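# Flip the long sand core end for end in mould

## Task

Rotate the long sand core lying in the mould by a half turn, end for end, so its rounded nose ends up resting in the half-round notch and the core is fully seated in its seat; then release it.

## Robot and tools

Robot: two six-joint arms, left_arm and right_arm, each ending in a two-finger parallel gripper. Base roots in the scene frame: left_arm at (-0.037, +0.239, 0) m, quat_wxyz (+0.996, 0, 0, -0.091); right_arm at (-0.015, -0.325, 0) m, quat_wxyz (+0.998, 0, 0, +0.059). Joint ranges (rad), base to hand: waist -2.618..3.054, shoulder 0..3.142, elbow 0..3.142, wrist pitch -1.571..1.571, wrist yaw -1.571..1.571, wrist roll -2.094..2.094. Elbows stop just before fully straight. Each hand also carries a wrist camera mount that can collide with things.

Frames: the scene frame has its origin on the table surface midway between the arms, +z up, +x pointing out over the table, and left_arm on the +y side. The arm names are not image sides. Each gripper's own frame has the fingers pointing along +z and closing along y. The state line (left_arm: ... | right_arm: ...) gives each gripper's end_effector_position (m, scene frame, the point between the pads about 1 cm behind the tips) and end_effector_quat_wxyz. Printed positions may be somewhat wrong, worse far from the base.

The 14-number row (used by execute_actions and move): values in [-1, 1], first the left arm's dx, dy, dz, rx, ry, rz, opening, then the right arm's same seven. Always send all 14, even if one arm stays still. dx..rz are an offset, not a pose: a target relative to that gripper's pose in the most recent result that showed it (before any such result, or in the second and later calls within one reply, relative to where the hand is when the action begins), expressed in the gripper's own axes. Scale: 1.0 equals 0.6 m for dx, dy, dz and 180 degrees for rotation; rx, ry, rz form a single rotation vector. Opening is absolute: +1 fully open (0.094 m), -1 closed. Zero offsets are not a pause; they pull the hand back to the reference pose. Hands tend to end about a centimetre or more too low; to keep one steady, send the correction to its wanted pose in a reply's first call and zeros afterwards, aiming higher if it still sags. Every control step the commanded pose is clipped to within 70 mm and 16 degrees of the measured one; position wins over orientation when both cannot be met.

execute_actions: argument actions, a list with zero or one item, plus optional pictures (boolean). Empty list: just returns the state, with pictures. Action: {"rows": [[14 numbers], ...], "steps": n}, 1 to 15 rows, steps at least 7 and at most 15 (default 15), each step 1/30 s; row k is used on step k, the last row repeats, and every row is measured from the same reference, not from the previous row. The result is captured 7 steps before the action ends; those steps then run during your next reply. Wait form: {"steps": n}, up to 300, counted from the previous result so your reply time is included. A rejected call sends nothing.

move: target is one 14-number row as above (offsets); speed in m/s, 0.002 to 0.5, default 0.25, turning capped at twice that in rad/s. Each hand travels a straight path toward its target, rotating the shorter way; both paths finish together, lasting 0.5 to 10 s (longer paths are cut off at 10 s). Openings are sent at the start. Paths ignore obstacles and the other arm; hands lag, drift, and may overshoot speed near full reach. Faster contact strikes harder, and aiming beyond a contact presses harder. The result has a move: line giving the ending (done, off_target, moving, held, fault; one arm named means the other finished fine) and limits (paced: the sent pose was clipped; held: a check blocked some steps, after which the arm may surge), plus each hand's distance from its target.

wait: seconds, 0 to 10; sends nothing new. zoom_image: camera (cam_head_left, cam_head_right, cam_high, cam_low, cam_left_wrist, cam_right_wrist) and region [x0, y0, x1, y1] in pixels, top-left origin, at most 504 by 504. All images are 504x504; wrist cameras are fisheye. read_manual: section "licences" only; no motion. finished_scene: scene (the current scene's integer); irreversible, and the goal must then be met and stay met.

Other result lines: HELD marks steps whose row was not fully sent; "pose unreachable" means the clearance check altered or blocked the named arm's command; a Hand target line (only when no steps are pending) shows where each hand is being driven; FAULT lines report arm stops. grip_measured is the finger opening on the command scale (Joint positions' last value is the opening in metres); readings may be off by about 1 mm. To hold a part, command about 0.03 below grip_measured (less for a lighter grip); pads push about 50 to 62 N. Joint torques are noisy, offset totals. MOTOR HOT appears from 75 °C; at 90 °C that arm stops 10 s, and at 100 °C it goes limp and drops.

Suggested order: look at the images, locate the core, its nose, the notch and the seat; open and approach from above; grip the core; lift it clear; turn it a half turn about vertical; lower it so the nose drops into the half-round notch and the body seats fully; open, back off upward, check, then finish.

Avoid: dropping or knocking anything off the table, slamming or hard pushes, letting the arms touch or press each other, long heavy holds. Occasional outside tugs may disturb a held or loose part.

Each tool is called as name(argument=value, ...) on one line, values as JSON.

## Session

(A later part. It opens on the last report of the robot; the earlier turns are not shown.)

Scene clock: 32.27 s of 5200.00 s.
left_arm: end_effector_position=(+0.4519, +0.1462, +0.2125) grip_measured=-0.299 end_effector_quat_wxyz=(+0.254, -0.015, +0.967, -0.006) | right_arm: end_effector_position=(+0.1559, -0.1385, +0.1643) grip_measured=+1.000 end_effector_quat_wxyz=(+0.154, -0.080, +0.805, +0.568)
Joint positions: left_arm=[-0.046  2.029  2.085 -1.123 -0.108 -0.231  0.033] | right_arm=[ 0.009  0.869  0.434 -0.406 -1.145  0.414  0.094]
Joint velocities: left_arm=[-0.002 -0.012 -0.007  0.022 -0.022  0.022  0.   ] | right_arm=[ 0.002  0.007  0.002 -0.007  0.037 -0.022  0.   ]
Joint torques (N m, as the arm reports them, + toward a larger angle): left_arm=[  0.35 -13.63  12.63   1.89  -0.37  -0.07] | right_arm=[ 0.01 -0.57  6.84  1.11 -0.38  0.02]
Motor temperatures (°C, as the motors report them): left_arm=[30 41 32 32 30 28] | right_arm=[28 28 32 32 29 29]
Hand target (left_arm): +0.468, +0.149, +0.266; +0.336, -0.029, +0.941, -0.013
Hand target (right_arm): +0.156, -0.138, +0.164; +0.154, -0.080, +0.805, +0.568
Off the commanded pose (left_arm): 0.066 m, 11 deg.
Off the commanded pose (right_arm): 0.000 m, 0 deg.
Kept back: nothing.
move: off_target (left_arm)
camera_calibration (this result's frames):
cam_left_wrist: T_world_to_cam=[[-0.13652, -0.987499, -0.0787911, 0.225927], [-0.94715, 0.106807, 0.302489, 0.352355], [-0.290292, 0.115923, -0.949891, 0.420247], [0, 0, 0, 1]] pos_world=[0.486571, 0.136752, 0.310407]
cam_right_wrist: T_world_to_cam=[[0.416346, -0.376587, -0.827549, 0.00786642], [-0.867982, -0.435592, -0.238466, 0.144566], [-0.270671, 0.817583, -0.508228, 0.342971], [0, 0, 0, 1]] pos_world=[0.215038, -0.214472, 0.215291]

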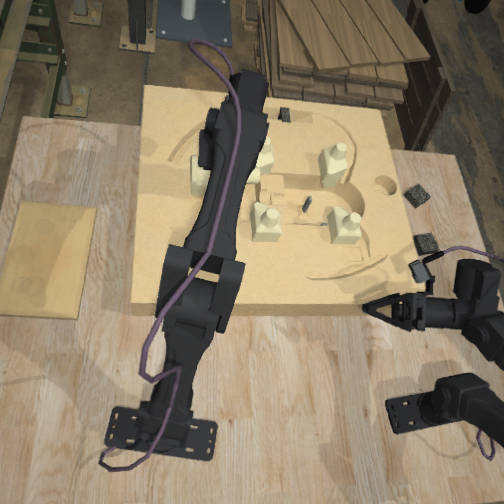

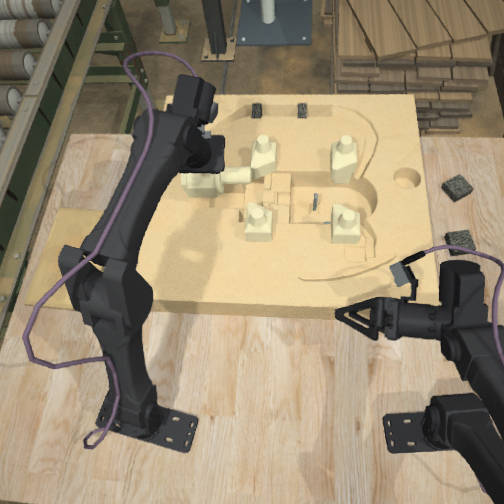

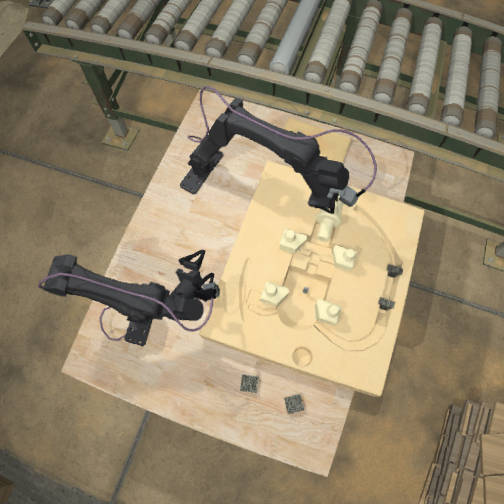

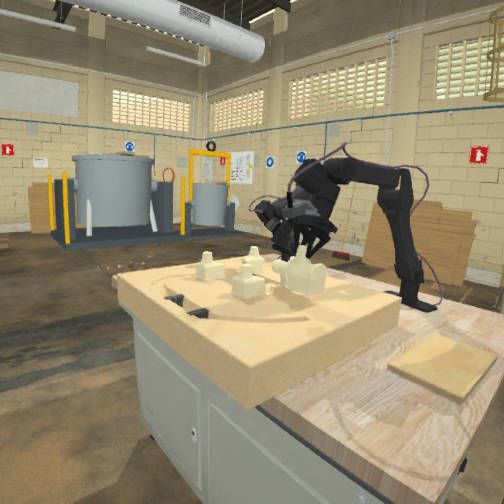

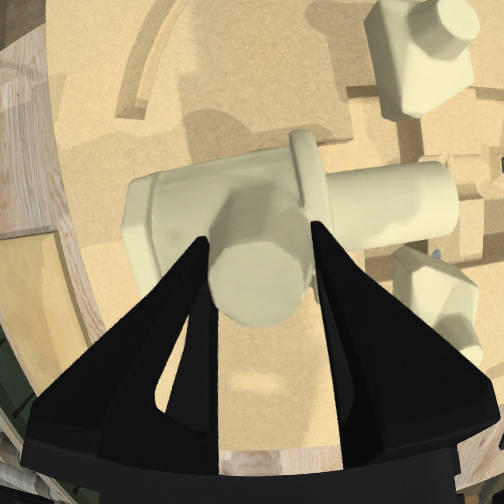

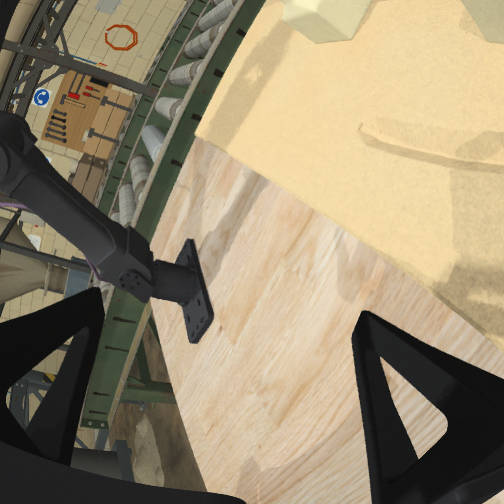

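execute_actions(actions=[{"rows":[[-0.078,-0.002,-0.058,0,-0.057,-0.01,-0.4,0,0,0,0,0,0,1],[-0.078,-0.008,-0.057,0,-0.057,-0.01,-0.4,0,0,0,0,0,0,1],[-0.077,-0.015,-0.056,0,-0.057,-0.01,-0.4,0,0,0,0,0,0,1],[-0.077,-0.022,-0.055,0,-0.057,-0.01,-0.4,0,0,0,0,0,0,1],[-0.076,-0.029,-0.053,0,-0.057,-0.01,-0.4,0,0,0,0,0,0,1],[-0.076,-0.036,-0.052,0,-0.057,-0.01,-0.4,0,0,0,0,0,0,1],[-0.075,-0.043,-0.05,0,-0.057,-0.01,-0.4,0,0,0,0,0,0,1],[-0.074,-0.05,-0.049,0,-0.057,-0.011,-0.4,0,0,0,0,0,0,1],[-0.074,-0.056,-0.047,0,-0.057,-0.011,-0.4,0,0,0,0,0,0,1],[-0.073,-0.062,-0.046,0,-0.057,-0.011,-0.4,0,0,0,0,0,0,1],[-0.072,-0.067,-0.044,0,-0.057,-0.012,-0.4,0,0,0,0,0,0,1],[-0.072,-0.072,-0.043,0,-0.057,-0.012,-0.4,0,0,0,0,0,0,1],[-0.071,-0.076,-0.042,0,-0.057,-0.012,-0.4,0,0,0,0,0,0,1],[-0.07,-0.08,-0.041,0,-0.057,-0.012,-0.4,0,0,0,0,0,0,1],[-0.07,-0.083,-0.04,0,-0.057,-0.012,-0.4,0,0,0,0,0,0,1]]}])

wait(seconds=0.5)

zoom_image(camera="cam_low", region=[240, 220, 340, 320])

zoom_image(camera="cam_head_right", region=[195, 145, 315, 245])

Scene clock: 33.27 s of 5200.00 s.
left_arm: end_effector_position=(+0.4542, +0.1343, +0.2148) grip_measured=-0.299 end_effector_quat_wxyz=(+0.261, -0.019, +0.965, +0.002) | right_arm: end_effector_position=(+0.1559, -0.1385, +0.1643) grip_measured=+1.000 end_effector_quat_wxyz=(+0.154, -0.080, +0.805, +0.568)
Joint positions: left_arm=[-0.081  2.047  2.117 -1.13  -0.146 -0.265  0.033] | right_arm=[ 0.009  0.869  0.434 -0.406 -1.145  0.414  0.094]
Joint velocities: left_arm=[-0.305  0.12   0.154  0.022 -0.095 -0.242 -0.001] | right_arm=[ 0.027 -0.007 -0.032  0.007 -0.037 -0.007  0.   ]
Joint torques (N m, as the arm reports them, + toward a larger angle): left_arm=[ -1.71 -12.77  12.15   1.93  -0.25  -0.07] | right_arm=[ 0.   -0.57  6.84  1.11 -0.38  0.02]
Motor temperatures (°C, as the motors report them): left_arm=[30 41 33 32 30 28] | right_arm=[28 28 32 32 29 29]
Steps of this call (steps 1 to 22: nothing new was sent; steps 23 to 30: the first 8 steps of this action). Readings (end_effector_position):
23: left_arm (+0.4516, +0.1465, +0.2123) | right_arm (+0.1559, -0.1385, +0.1643)
24: left_arm (+0.4517, +0.1467, +0.2127) | right_arm (+0.1559, -0.1385, +0.1643)
26: left_arm (+0.4524, +0.1459, +0.2135) | right_arm (+0.1559, -0.1385, +0.1643)
30: the state above

Scene clock: 34.00 s of 5200.00 s.
left_arm: end_effector_position=(+0.4537, +0.0960, +0.1992) grip_measured=-0.299 end_effector_quat_wxyz=(+0.254, -0.014, +0.967, +0.001) | right_arm: end_effector_position=(+0.1559, -0.1385, +0.1643) grip_measured=+1.000 end_effector_quat_wxyz=(+0.154, -0.080, +0.805, +0.568)
Joint positions: left_arm=[-0.164  2.102  2.145 -1.13  -0.176 -0.333  0.033] | right_arm=[ 0.009  0.869  0.434 -0.406 -1.145  0.414  0.094]
Joint velocities: left_arm=[-0.007  0.007 -0.007  0.051 -0.037 -0.11  -0.002] | right_arm=[-0.007 -0.002 -0.012  0.037 -0.007 -0.11   0.   ]
Joint torques (N m, as the arm reports them, + toward a larger angle): left_arm=[  0.39 -14.28  12.84   1.87  -0.53  -0.06] | right_arm=[ 0.01 -0.57  6.84  1.11 -0.38  0.02]
Motor temperatures (°C, as the motors report them): left_arm=[30 41 33 33 30 28] | right_arm=[28 28 32 32 29 29]
Hand target (left_arm): +0.472, +0.098, +0.255; +0.338, -0.033, +0.940, -0.013
Hand target (right_arm): +0.156, -0.138, +0.164; +0.154, -0.080, +0.805, +0.568
Off the commanded pose (left_arm): 0.061 m, 11 deg.
Off the commanded pose (right_arm): 0.000 m, 0 deg.
Kept back: nothing.
Steps of this call (steps 1 to 7: the last 7 steps of your previous action; steps 8 to 22: nothing new was sent). Readings (end_effector_position):
1: left_arm (+0.4544, +0.1293, +0.2144) | right_arm (+0.1559, -0.1385, +0.1643)
2: left_arm (+0.4545, +0.1240, +0.2136) | right_arm (+0.1559, -0.1385, +0.1643)
4: left_arm (+0.4543, +0.1131, +0.2112) | right_arm (+0.1559, -0.1385, +0.1643)
8: left_arm (+0.4531, +0.0970, +0.2038) | right_arm (+0.1559, -0.1385, +0.1643)
22: the state above
camera_calibration (this result's frames):
cam_left_wrist: T_world_to_cam=[[-0.133711, -0.986754, -0.0918628, 0.176804], [-0.946866, 0.0998432, 0.305739, 0.363304], [-0.292517, 0.127863, -0.947673, 0.413379], [0, 0, 0, 1]] pos_world=[0.488561, 0.0853324, 0.296914]
cam_right_wrist: T_world_to_cam=[[0.416346, -0.376587, -0.827549, 0.00786642], [-0.867982, -0.435592, -0.238466, 0.144566], [-0.270671, 0.817583, -0.508228, 0.342971], [0, 0, 0, 1]] pos_world=[0.215038, -0.214472, 0.215291]

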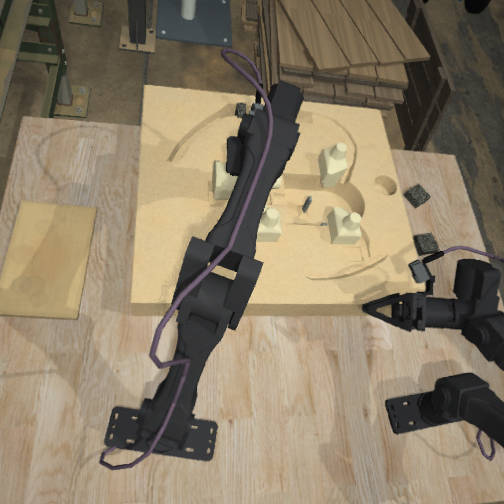

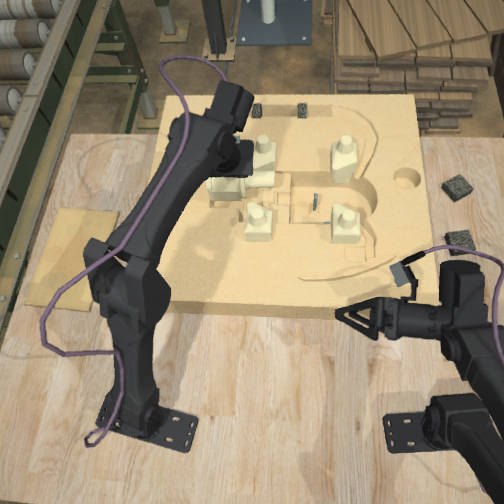

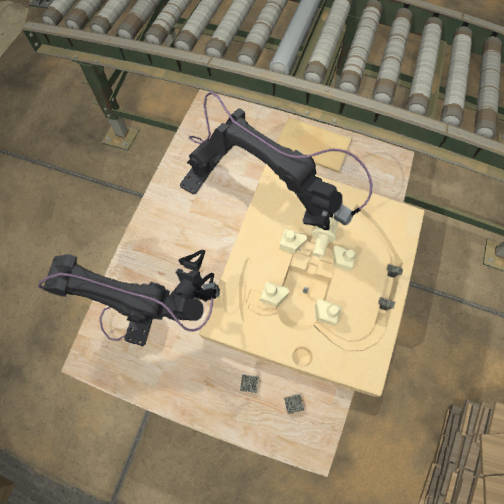

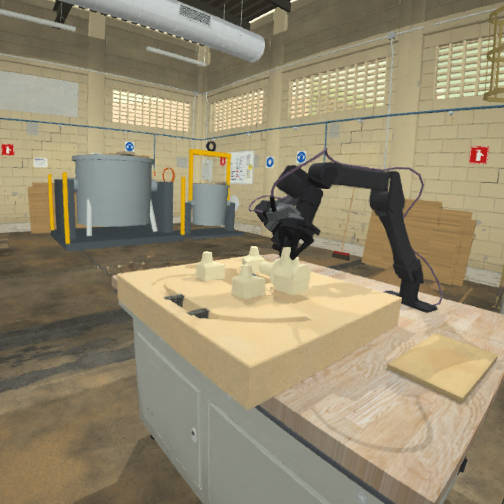

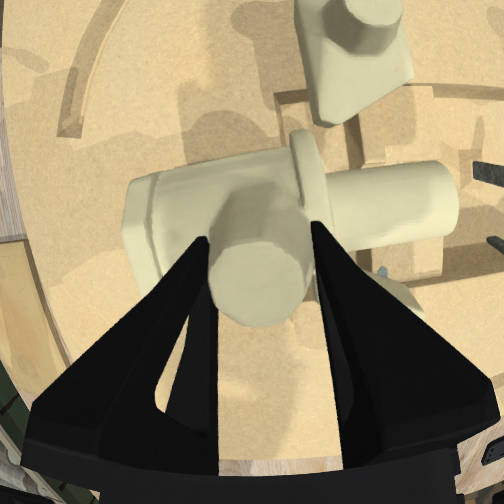

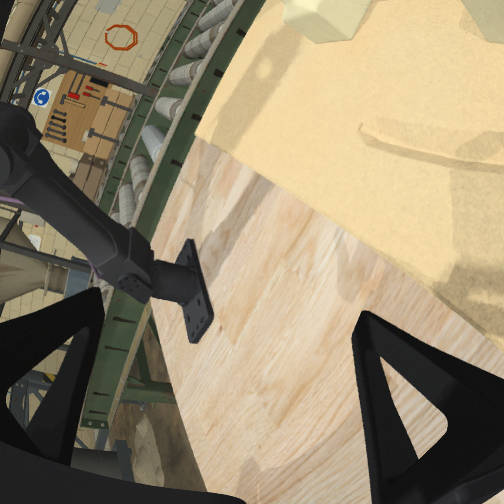

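Region (240, 220, 340, 320) of cam_low's 504x504 image, scaled by 5.040, with more detail than that image has.

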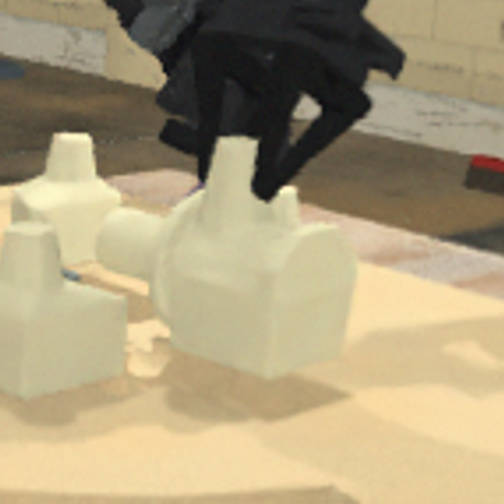

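Region (195, 145, 315, 245) of cam_head_right's 504x504 image, scaled by 4.200, with more detail than that image has.

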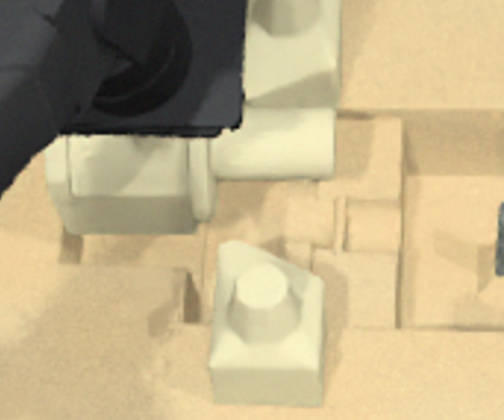

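execute_actions(actions=[{"rows":[[-0.074,0,-0.058,0.007,-0.055,-0.009,-0.4,0,0,0,0,0,0,1],[-0.07,0,-0.057,0.007,-0.054,-0.008,-0.4,0,0,0,0,0,0,1],[-0.067,0,-0.055,0.007,-0.054,-0.008,-0.4,0,0,0,0,0,0,1],[-0.065,0,-0.052,0.007,-0.054,-0.008,-0.4,0,0,0,0,0,0,1],[-0.063,0,-0.049,0.007,-0.054,-0.008,-0.4,0,0,0,0,0,0,1],[-0.061,0,-0.046,0.007,-0.054,-0.008,-0.4,0,0,0,0,0,0,1],[-0.059,0,-0.043,0.007,-0.054,-0.008,-0.4,0,0,0,0,0,0,1],[-0.057,0,-0.04,0.007,-0.054,-0.008,-0.4,0,0,0,0,0,0,1],[-0.055,0,-0.037,0.007,-0.054,-0.008,-0.4,0,0,0,0,0,0,1],[-0.053,0,-0.034,0.007,-0.054,-0.008,-0.4,0,0,0,0,0,0,1],[-0.051,0,-0.031,0.007,-0.054,-0.008,-0.4,0,0,0,0,0,0,1],[-0.049,0,-0.028,0.007,-0.054,-0.008,-0.4,0,0,0,0,0,0,1],[-0.047,0,-0.025,0.007,-0.054,-0.008,-0.4,0,0,0,0,0,0,1],[-0.045,0,-0.022,0.007,-0.054,-0.008,-0.4,0,0,0,0,0,0,1],[-0.044,0,-0.019,0.007,-0.054,-0.008,-0.4,0,0,0,0,0,0,1]]}])

wait(seconds=0.4)

zoom_image(camera="cam_low", region=[240, 220, 340, 320])

zoom_image(camera="cam_head_right", region=[195, 145, 315, 245])

Scene clock: 35.00 s of 5200.00 s.
left_arm: end_effector_position=(+0.4538, +0.0960, +0.1943) grip_measured=-0.299 end_effector_quat_wxyz=(+0.255, -0.015, +0.967, +0.001) | right_arm: end_effector_position=(+0.1559, -0.1385, +0.1643) grip_measured=+1.000 end_effector_quat_wxyz=(+0.154, -0.080, +0.805, +0.568)
Joint positions: left_arm=[-0.164  2.092  2.107 -1.099 -0.177 -0.334  0.033] | right_arm=[ 0.009  0.869  0.434 -0.406 -1.145  0.414  0.094]
Joint velocities: left_arm=[ 0.012 -0.09  -0.364  0.271  0.022  0.007  0.001] | right_arm=[-0.007  0.002  0.002 -0.037 -0.081  0.007  0.   ]
Joint torques (N m, as the arm reports them, + toward a larger angle): left_arm=[  0.08 -15.33   8.52   1.84  -0.47   0.07] | right_arm=[ 0.01 -0.58  6.82  1.11 -0.38  0.02]
Motor temperatures (°C, as the motors report them): left_arm=[30 42 33 33 30 28] | right_arm=[28 28 32 32 29 29]
Steps of this call (steps 1 to 22: nothing new was sent; steps 23 to 30: the first 8 steps of this action). Readings (end_effector_position):
23: left_arm (+0.4537, +0.0961, +0.1992) | right_arm (+0.1559, -0.1385, +0.1643)
24: left_arm (+0.4537, +0.0961, +0.1992) | right_arm (+0.1559, -0.1385, +0.1643)
26: left_arm (+0.4540, +0.0960, +0.1990) | right_arm (+0.1559, -0.1385, +0.1643)
30: the state above

Scene clock: 35.63 s of 5200.00 s.
left_arm: end_effector_position=(+0.4513, +0.0969, +0.1720) grip_measured=-0.299 end_effector_quat_wxyz=(+0.251, -0.014, +0.968, +0.003) | right_arm: end_effector_position=(+0.1559, -0.1385, +0.1643) grip_measured=+1.000 end_effector_quat_wxyz=(+0.154, -0.080, +0.805, +0.568)
Joint positions: left_arm=[-0.165  2.066  1.982 -1.009 -0.178 -0.332  0.033] | right_arm=[ 0.009  0.869  0.434 -0.406 -1.145  0.414  0.094]
Joint velocities: left_arm=[-0.007 -0.012 -0.007  0.066  0.007 -0.007  0.002] | right_arm=[ 0.002 -0.002  0.007 -0.066 -0.037 -0.007  0.   ]
Joint torques (N m, as the arm reports them, + toward a larger angle): left_arm=[  0.   -15.62   9.15   1.97  -0.43   0.02] | right_arm=[ 0.01 -0.58  6.83  1.11 -0.38  0.02]
Motor temperatures (°C, as the motors report them): left_arm=[30 42 33 33 30 28] | right_arm=[28 28 32 32 29 29]
Hand target (left_arm): +0.467, +0.097, +0.224; +0.330, -0.024, +0.944, -0.012
Hand target (right_arm): +0.156, -0.138, +0.164; +0.154, -0.080, +0.805, +0.568
Off the commanded pose (left_arm): 0.054 m, 10 deg.
Off the commanded pose (right_arm): 0.000 m, 0 deg.
Kept back: nothing.
Steps of this call (steps 1 to 7: the last 7 steps of your previous action; steps 8 to 19: nothing new was sent). Readings (end_effector_position):
1: left_arm (+0.4534, +0.0962, +0.1919) | right_arm (+0.1559, -0.1385, +0.1643)
2: left_arm (+0.4528, +0.0964, +0.1892) | right_arm (+0.1559, -0.1385, +0.1643)
4: left_arm (+0.4511, +0.0970, +0.1831) | right_arm (+0.1559, -0.1385, +0.1643)
8: left_arm (+0.4511, +0.0967, +0.1757) | right_arm (+0.1559, -0.1385, +0.1643)
19: the state above
camera_calibration (this result's frames):
cam_left_wrist: T_world_to_cam=[[-0.134837, -0.98631, -0.0949272, 0.175898], [-0.945278, 0.0993165, 0.310782, 0.367775], [-0.2971, 0.131638, -0.945729, 0.388159], [0, 0, 0, 1]] pos_world=[0.486689, 0.0858672, 0.269492]
cam_right_wrist: T_world_to_cam=[[0.416346, -0.376587, -0.827549, 0.00786642], [-0.867982, -0.435592, -0.238466, 0.144566], [-0.270671, 0.817583, -0.508228, 0.342971], [0, 0, 0, 1]] pos_world=[0.215038, -0.214472, 0.215291]

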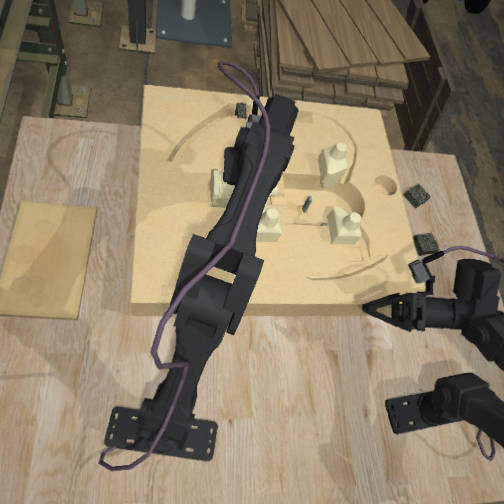

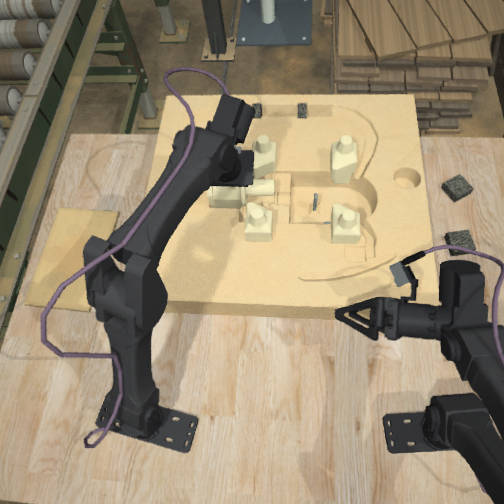

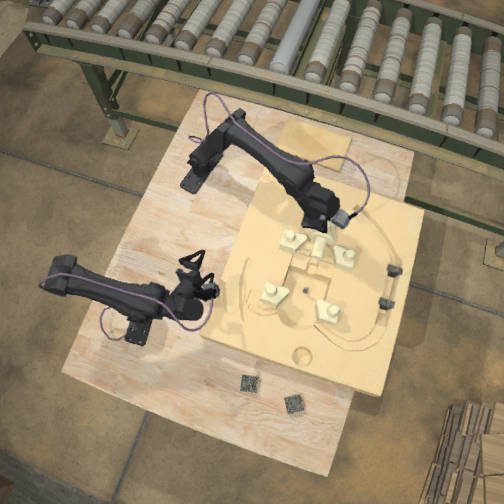

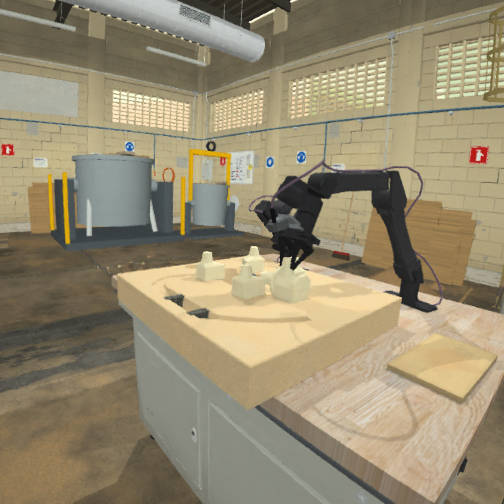

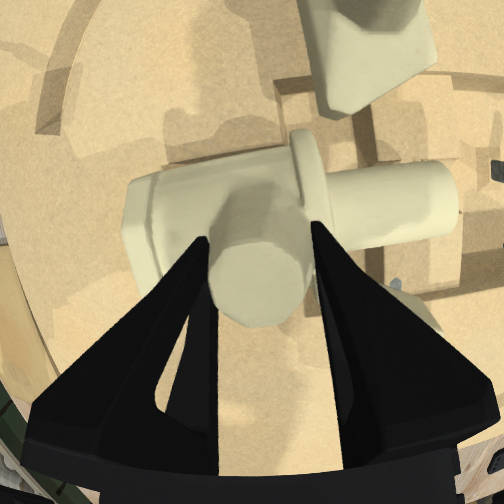

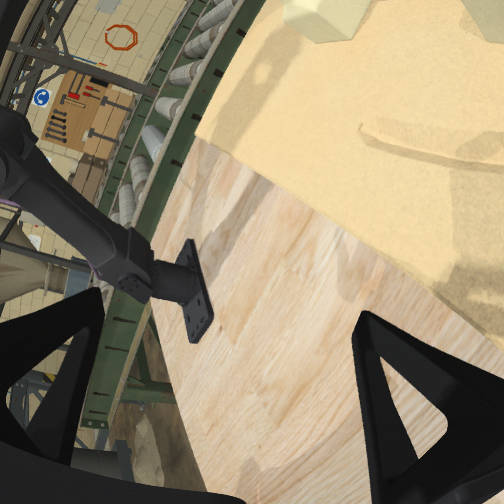

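Region (240, 220, 340, 320) of cam_low's 504x504 image, scaled by 5.040, with more detail than that image has.

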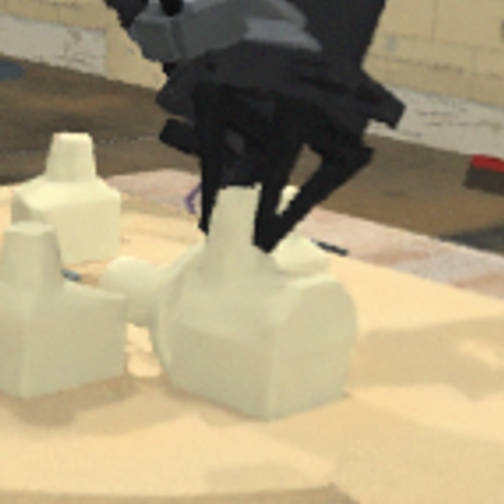

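Region (195, 145, 315, 245) of cam_head_right's 504x504 image, scaled by 4.200, with more detail than that image has.

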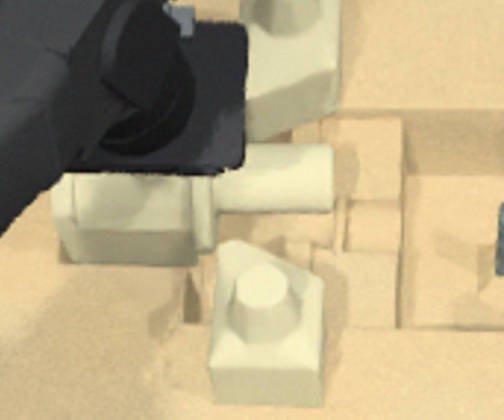

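execute_actions(actions=[{"rows":[[-0.07,0,-0.055,0.008,-0.056,-0.006,-0.4,0,0,0,0,0,0,1],[-0.07,0,-0.052,0.009,-0.056,-0.004,-0.4,0,0,0,0,0,0,1],[-0.069,0,-0.049,0.01,-0.056,-0.003,-0.4,0,0,0,0,0,0,1],[-0.068,0,-0.046,0.01,-0.056,-0.002,-0.4,0,0,0,0,0,0,1],[-0.067,0,-0.043,0.01,-0.056,-0.002,-0.4,0,0,0,0,0,0,1],[-0.065,0,-0.04,0.01,-0.056,-0.002,-0.4,0,0,0,0,0,0,1],[-0.064,0,-0.037,0.01,-0.056,-0.002,-0.4,0,0,0,0,0,0,1],[-0.062,0,-0.034,0.01,-0.056,-0.002,-0.4,0,0,0,0,0,0,1],[-0.061,0,-0.031,0.01,-0.055,-0.002,-0.4,0,0,0,0,0,0,1],[-0.059,0,-0.028,0.01,-0.055,-0.002,-0.4,0,0,0,0,0,0,1],[-0.057,0,-0.025,0.01,-0.054,-0.002,-0.4,0,0,0,0,0,0,1],[-0.055,0,-0.022,0.01,-0.053,-0.002,-0.4,0,0,0,0,0,0,1],[-0.053,0,-0.019,0.01,-0.052,-0.002,-0.4,0,0,0,0,0,0,1],[-0.051,0,-0.016,0.01,-0.051,-0.002,-0.4,0,0,0,0,0,0,1],[-0.049,0,-0.013,0.01,-0.05,-0.002,-0.4,0,0,0,0,0,0,1]]}])

wait(seconds=0.4)

zoom_image(camera="cam_low", region=[240, 220, 340, 320])

zoom_image(camera="cam_head_right", region=[195, 145, 315, 245])

Scene clock: 36.70 s of 5200.00 s.
left_arm: end_effector_position=(+0.4520, +0.0967, +0.1639) grip_measured=-0.299 end_effector_quat_wxyz=(+0.254, -0.005, +0.967, +0.004) | right_arm: end_effector_position=(+0.1559, -0.1385, +0.1643) grip_measured=+1.000 end_effector_quat_wxyz=(+0.154, -0.080, +0.805, +0.568)
Joint positions: left_arm=[-0.165  2.057  1.933 -0.962 -0.178 -0.313  0.033] | right_arm=[ 0.009  0.869  0.434 -0.406 -1.145  0.414  0.094]
Joint velocities: left_arm=[-0.007 -0.032 -0.286  0.256  0.066 -0.066  0.001] | right_arm=[-0.002 -0.002  0.002 -0.037 -0.037  0.037  0.   ]
Joint torques (N m, as the arm reports them, + toward a larger angle): left_arm=[  0.69 -15.36   8.77   1.88  -0.34   0.03] | right_arm=[ 0.   -0.57  6.84  1.12 -0.38  0.02]
Motor temperatures (°C, as the motors report them): left_arm=[30 43 33 33 30 28] | right_arm=[28 28 32 32 29 29]
Steps of this call (steps 1 to 24: nothing new was sent; steps 25 to 32: the first 8 steps of this action). Readings (end_effector_position):
25: left_arm (+0.4519, +0.0967, +0.1722) | right_arm (+0.1559, -0.1385, +0.1643)
26: left_arm (+0.4519, +0.0967, +0.1717) | right_arm (+0.1559, -0.1385, +0.1643)
28: left_arm (+0.4520, +0.0967, +0.1704) | right_arm (+0.1559, -0.1385, +0.1643)
32: the state above

Scene clock: 37.33 s of 5200.00 s.
left_arm: end_effector_position=(+0.4518, +0.0974, +0.1463) grip_measured=-0.299 end_effector_quat_wxyz=(+0.250, -0.002, +0.968, +0.006) | right_arm: end_effector_position=(+0.1559, -0.1385, +0.1643) grip_measured=+1.000 end_effector_quat_wxyz=(+0.154, -0.080, +0.805, +0.568)
Joint positions: left_arm=[-0.163  2.056  1.866 -0.903 -0.176 -0.306  0.033] | right_arm=[ 0.009  0.869  0.434 -0.406 -1.145  0.414  0.094]
Joint velocities: left_arm=[-0.002  0.007  0.002  0.022  0.037 -0.037  0.001] | right_arm=[ 0.017 -0.017 -0.017 -0.037 -0.037 -0.051  0.   ]
Joint torques (N m, as the arm reports them, + toward a larger angle): left_arm=[  0.79 -15.33   9.13   1.95  -0.26   0.03] | right_arm=[ 0.01 -0.57  6.84  1.11 -0.38  0.02]
Motor temperatures (°C, as the motors report them): left_arm=[30 43 33 33 30 28] | right_arm=[28 28 32 32 29 29]
Hand target (left_arm): +0.469, +0.098, +0.195; +0.324, -0.012, +0.946, -0.012
Hand target (right_arm): +0.156, -0.138, +0.164; +0.154, -0.080, +0.805, +0.568
Off the commanded pose (left_arm): 0.051 m, 9 deg.
Off the commanded pose (right_arm): 0.000 m, 0 deg.
Kept back: nothing.
Steps of this call (steps 1 to 7: the last 7 steps of your previous action; steps 8 to 19: nothing new was sent). Readings (end_effector_position):
1: left_arm (+0.4517, +0.0968, +0.1616) | right_arm (+0.1559, -0.1385, +0.1643)
2: left_arm (+0.4514, +0.0969, +0.1592) | right_arm (+0.1559, -0.1385, +0.1643)
4: left_arm (+0.4507, +0.0972, +0.1540) | right_arm (+0.1559, -0.1385, +0.1643)
8: left_arm (+0.4509, +0.0972, +0.1477) | right_arm (+0.1559, -0.1385, +0.1643)
19: the state above
camera_calibration (this result's frames):
cam_left_wrist: T_world_to_cam=[[-0.15663, -0.981957, -0.105958, 0.185058], [-0.942405, 0.116489, 0.313534, 0.372765], [-0.295534, 0.148964, -0.943647, 0.361228], [0, 0, 0, 1]] pos_world=[0.487036, 0.0844861, 0.243605]
cam_right_wrist: T_world_to_cam=[[0.416346, -0.376587, -0.827549, 0.00786642], [-0.867982, -0.435592, -0.238466, 0.144566], [-0.270671, 0.817583, -0.508228, 0.342971], [0, 0, 0, 1]] pos_world=[0.215038, -0.214472, 0.215291]

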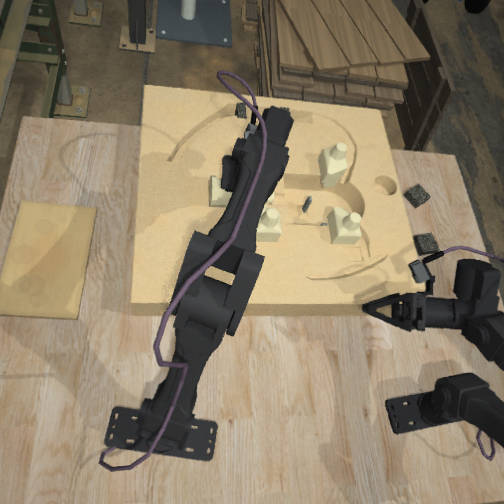

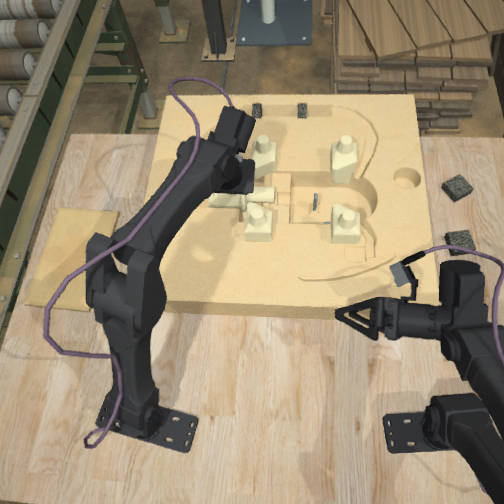

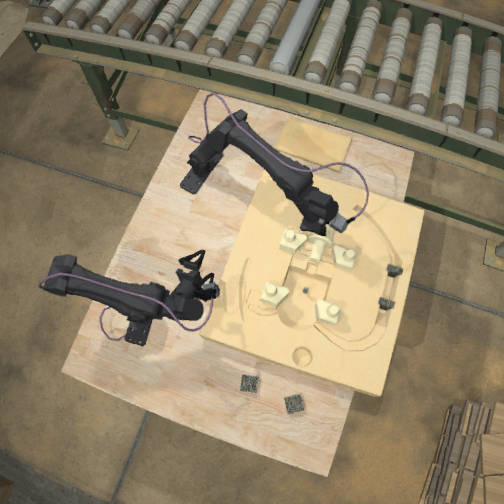

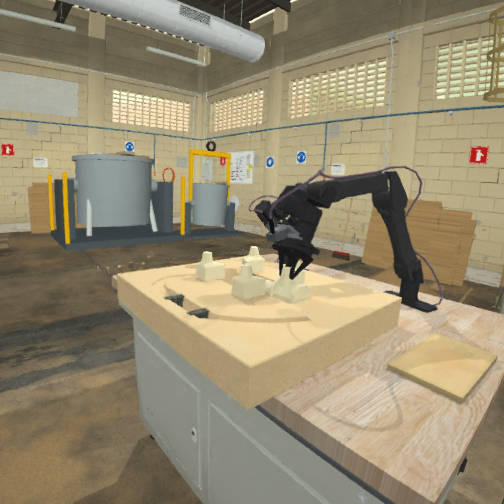

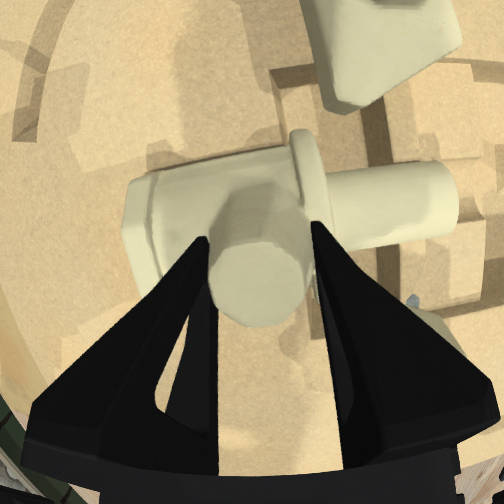

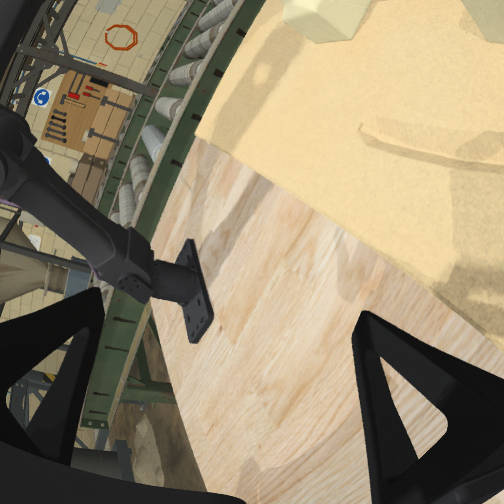

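Region (240, 220, 340, 320) of cam_low's 504x504 image, scaled by 5.040, with more detail than that image has.

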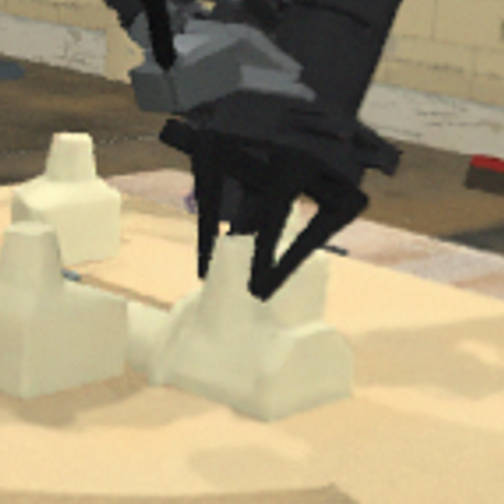

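Region (195, 145, 315, 245) of cam_head_right's 504x504 image, scaled by 4.200, with more detail than that image has.

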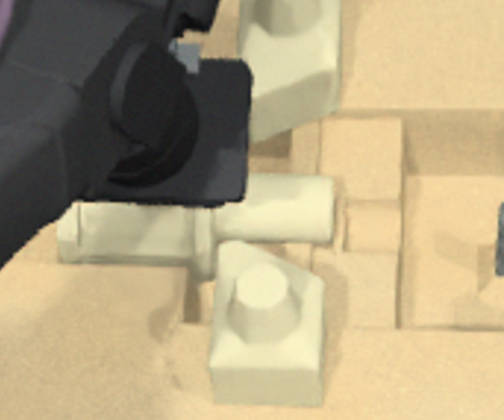

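execute_actions(actions=[{"rows":[[-0.068,0.002,-0.05,0.012,-0.051,-0.011,-0.4,0,0,0,0,0,0,1],[-0.067,0.002,-0.047,0.013,-0.051,-0.012,-0.4,0,0,0,0,0,0,1],[-0.066,0.002,-0.044,0.014,-0.051,-0.013,-0.4,0,0,0,0,0,0,1],[-0.064,0.002,-0.041,0.014,-0.05,-0.013,-0.4,0,0,0,0,0,0,1],[-0.062,0.002,-0.038,0.014,-0.049,-0.013,-0.4,0,0,0,0,0,0,1],[-0.06,0.002,-0.035,0.014,-0.048,-0.013,-0.4,0,0,0,0,0,0,1],[-0.057,0.002,-0.032,0.014,-0.046,-0.013,-0.4,0,0,0,0,0,0,1],[-0.053,0.002,-0.028,0.014,-0.044,-0.012,-0.4,0,0,0,0,0,0,1],[-0.048,0.002,-0.024,0.013,-0.041,-0.012,-0.4,0,0,0,0,0,0,1],[-0.043,0.002,-0.02,0.013,-0.038,-0.011,-0.4,0,0,0,0,0,0,1],[-0.037,0.002,-0.015,0.012,-0.034,-0.011,-0.4,0,0,0,0,0,0,1],[-0.031,0.002,-0.01,0.012,-0.03,-0.01,-0.4,0,0,0,0,0,0,1],[-0.025,0.002,-0.005,0.011,-0.025,-0.01,-0.4,0,0,0,0,0,0,1],[-0.018,0.002,0,0.01,-0.02,-0.009,-0.4,0,0,0,0,0,0,1],[-0.012,0.002,0.004,0.01,-0.015,-0.008,-0.4,0,0,0,0,0,0,1]]}])

wait(seconds=0.3)

zoom_image(camera="cam_low", region=[240, 220, 340, 320])

zoom_image(camera="cam_head_right", region=[195, 145, 315, 245])

Scene clock: 38.70 s of 5200.00 s.
left_arm: end_effector_position=(+0.4520, +0.0994, +0.1417) grip_measured=-0.299 end_effector_quat_wxyz=(+0.252, -0.004, +0.968, -0.003) | right_arm: end_effector_position=(+0.1559, -0.1385, +0.1643) grip_measured=+1.000 end_effector_quat_wxyz=(+0.154, -0.080, +0.805, +0.568)
Joint positions: left_arm=[-0.153  2.045  1.828 -0.868 -0.158 -0.305  0.033] | right_arm=[ 0.009  0.869  0.434 -0.406 -1.145  0.414  0.094]
Joint velocities: left_arm=[ 0.037 -0.042 -0.1    0.095 -0.007 -0.007 -0.   ] | right_arm=[-0.007  0.007 -0.012  0.051 -0.037  0.022  0.   ]
Joint torques (N m, as the arm reports them, + toward a larger angle): left_arm=[  0.56 -14.07   8.15   1.88  -0.21  -0.01] | right_arm=[ 0.01 -0.59  6.82  1.11 -0.38  0.02]
Motor temperatures (°C, as the motors report them): left_arm=[30 44 33 33 30 28] | right_arm=[28 28 32 32 29 29]
Steps of this call (steps 1 to 33: nothing new was sent; steps 34 to 41: the first 8 steps of this action). Readings (end_effector_position):
34: left_arm (+0.4519, +0.0975, +0.1460) | right_arm (+0.1559, -0.1385, +0.1643)
35: left_arm (+0.4518, +0.0978, +0.1455) | right_arm (+0.1559, -0.1385, +0.1643)
37: left_arm (+0.4515, +0.0984, +0.1438) | right_arm (+0.1559, -0.1385, +0.1643)
41: the state above

Scene clock: 39.23 s of 5200.00 s.
left_arm: end_effector_position=(+0.4515, +0.0998, +0.1401) grip_measured=-0.299 end_effector_quat_wxyz=(+0.252, -0.005, +0.968, -0.005) | right_arm: end_effector_position=(+0.1559, -0.1385, +0.1643) grip_measured=+1.000 end_effector_quat_wxyz=(+0.154, -0.080, +0.805, +0.568)
Joint positions: left_arm=[-0.15   2.042  1.817 -0.858 -0.153 -0.305  0.033] | right_arm=[ 0.009  0.869  0.434 -0.406 -1.145  0.414  0.094]
Joint velocities: left_arm=[ 0.007 -0.012 -0.002 -0.007 -0.051  0.11   0.001] | right_arm=[ 0.002 -0.002 -0.002  0.081 -0.037 -0.007  0.   ]
Joint torques (N m, as the arm reports them, + toward a larger angle): left_arm=[  0.31 -11.56   6.93   1.62  -0.07  -0.03] | right_arm=[ 0.01 -0.57  6.85  1.11 -0.38  0.03]
Motor temperatures (°C, as the motors report them): left_arm=[30 44 33 34 30 28] | right_arm=[28 28 32 32 29 29]
Hand target (left_arm): +0.459, +0.099, +0.148; +0.273, -0.009, +0.962, -0.013
Hand target (right_arm): +0.156, -0.138, +0.164; +0.154, -0.080, +0.805, +0.568
Off the commanded pose (left_arm): 0.011 m, 3 deg.
Off the commanded pose (right_arm): 0.000 m, 0 deg.
Kept back: nothing.
Steps of this call (steps 1 to 7: the last 7 steps of your previous action; steps 8 to 16: nothing new was sent). Readings (end_effector_position):
1: left_arm (+0.4519, +0.0996, +0.1413) | right_arm (+0.1559, -0.1385, +0.1643)
2: left_arm (+0.4518, +0.0996, +0.1410) | right_arm (+0.1559, -0.1385, +0.1643)
4: left_arm (+0.4516, +0.0998, +0.1403) | right_arm (+0.1559, -0.1385, +0.1643)
8: left_arm (+0.4515, +0.0998, +0.1401) | right_arm (+0.1559, -0.1385, +0.1643)
16: the state above
camera_calibration (this result's frames):
cam_left_wrist: T_world_to_cam=[[-0.155302, -0.98428, -0.084104, 0.183215], [-0.943419, 0.122525, 0.308136, 0.374802], [-0.292987, 0.127199, -0.947618, 0.356554], [0, 0, 0, 1]] pos_world=[0.486514, 0.089059, 0.237796]
cam_right_wrist: T_world_to_cam=[[0.416346, -0.376587, -0.827549, 0.00786642], [-0.867982, -0.435592, -0.238466, 0.144566], [-0.270671, 0.817583, -0.508228, 0.342971], [0, 0, 0, 1]] pos_world=[0.215038, -0.214472, 0.215291]

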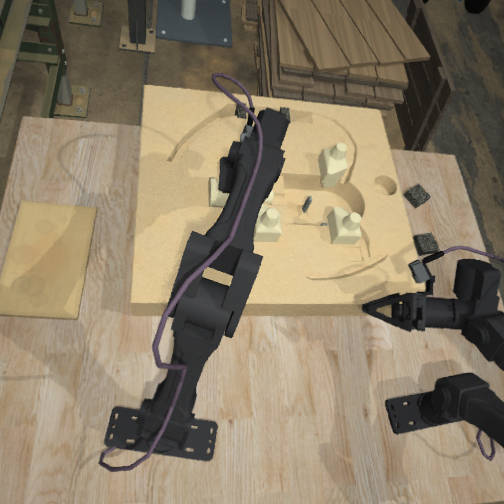

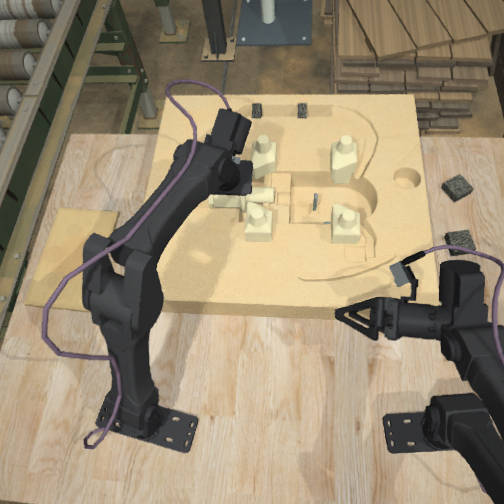

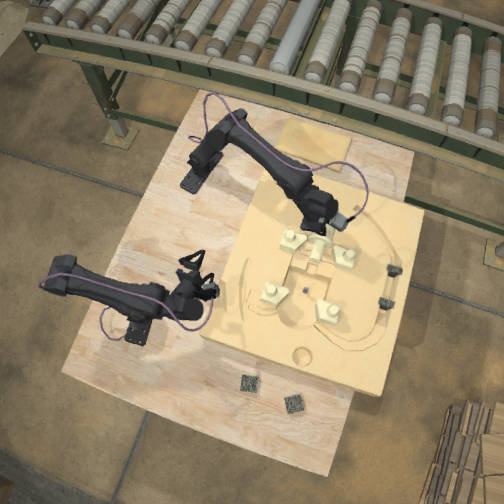

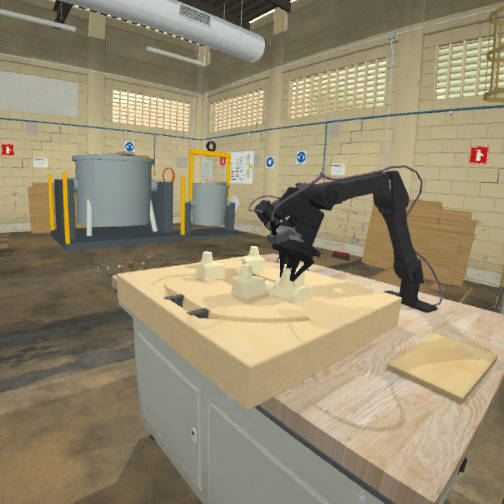

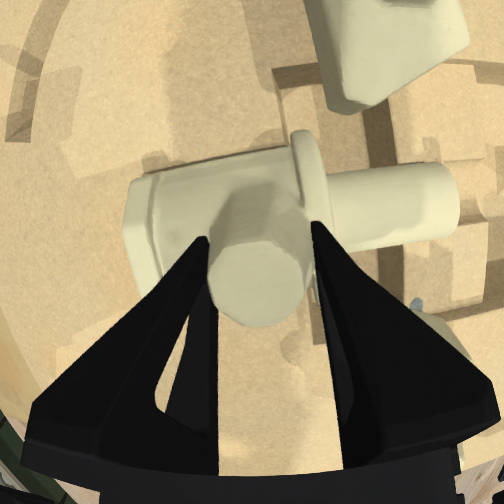

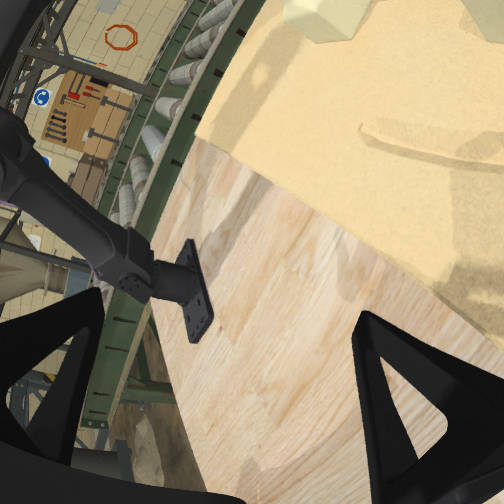

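Region (240, 220, 340, 320) of cam_low's 504x504 image, scaled by 5.040, with more detail than that image has.

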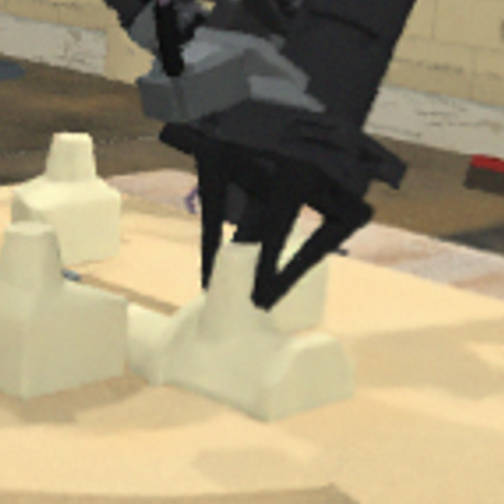

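Region (195, 145, 315, 245) of cam_head_right's 504x504 image, scaled by 4.200, with more detail than that image has.

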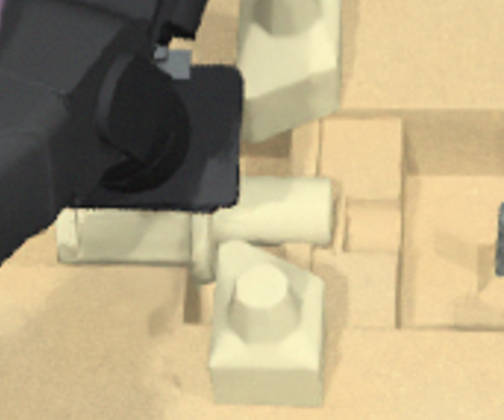

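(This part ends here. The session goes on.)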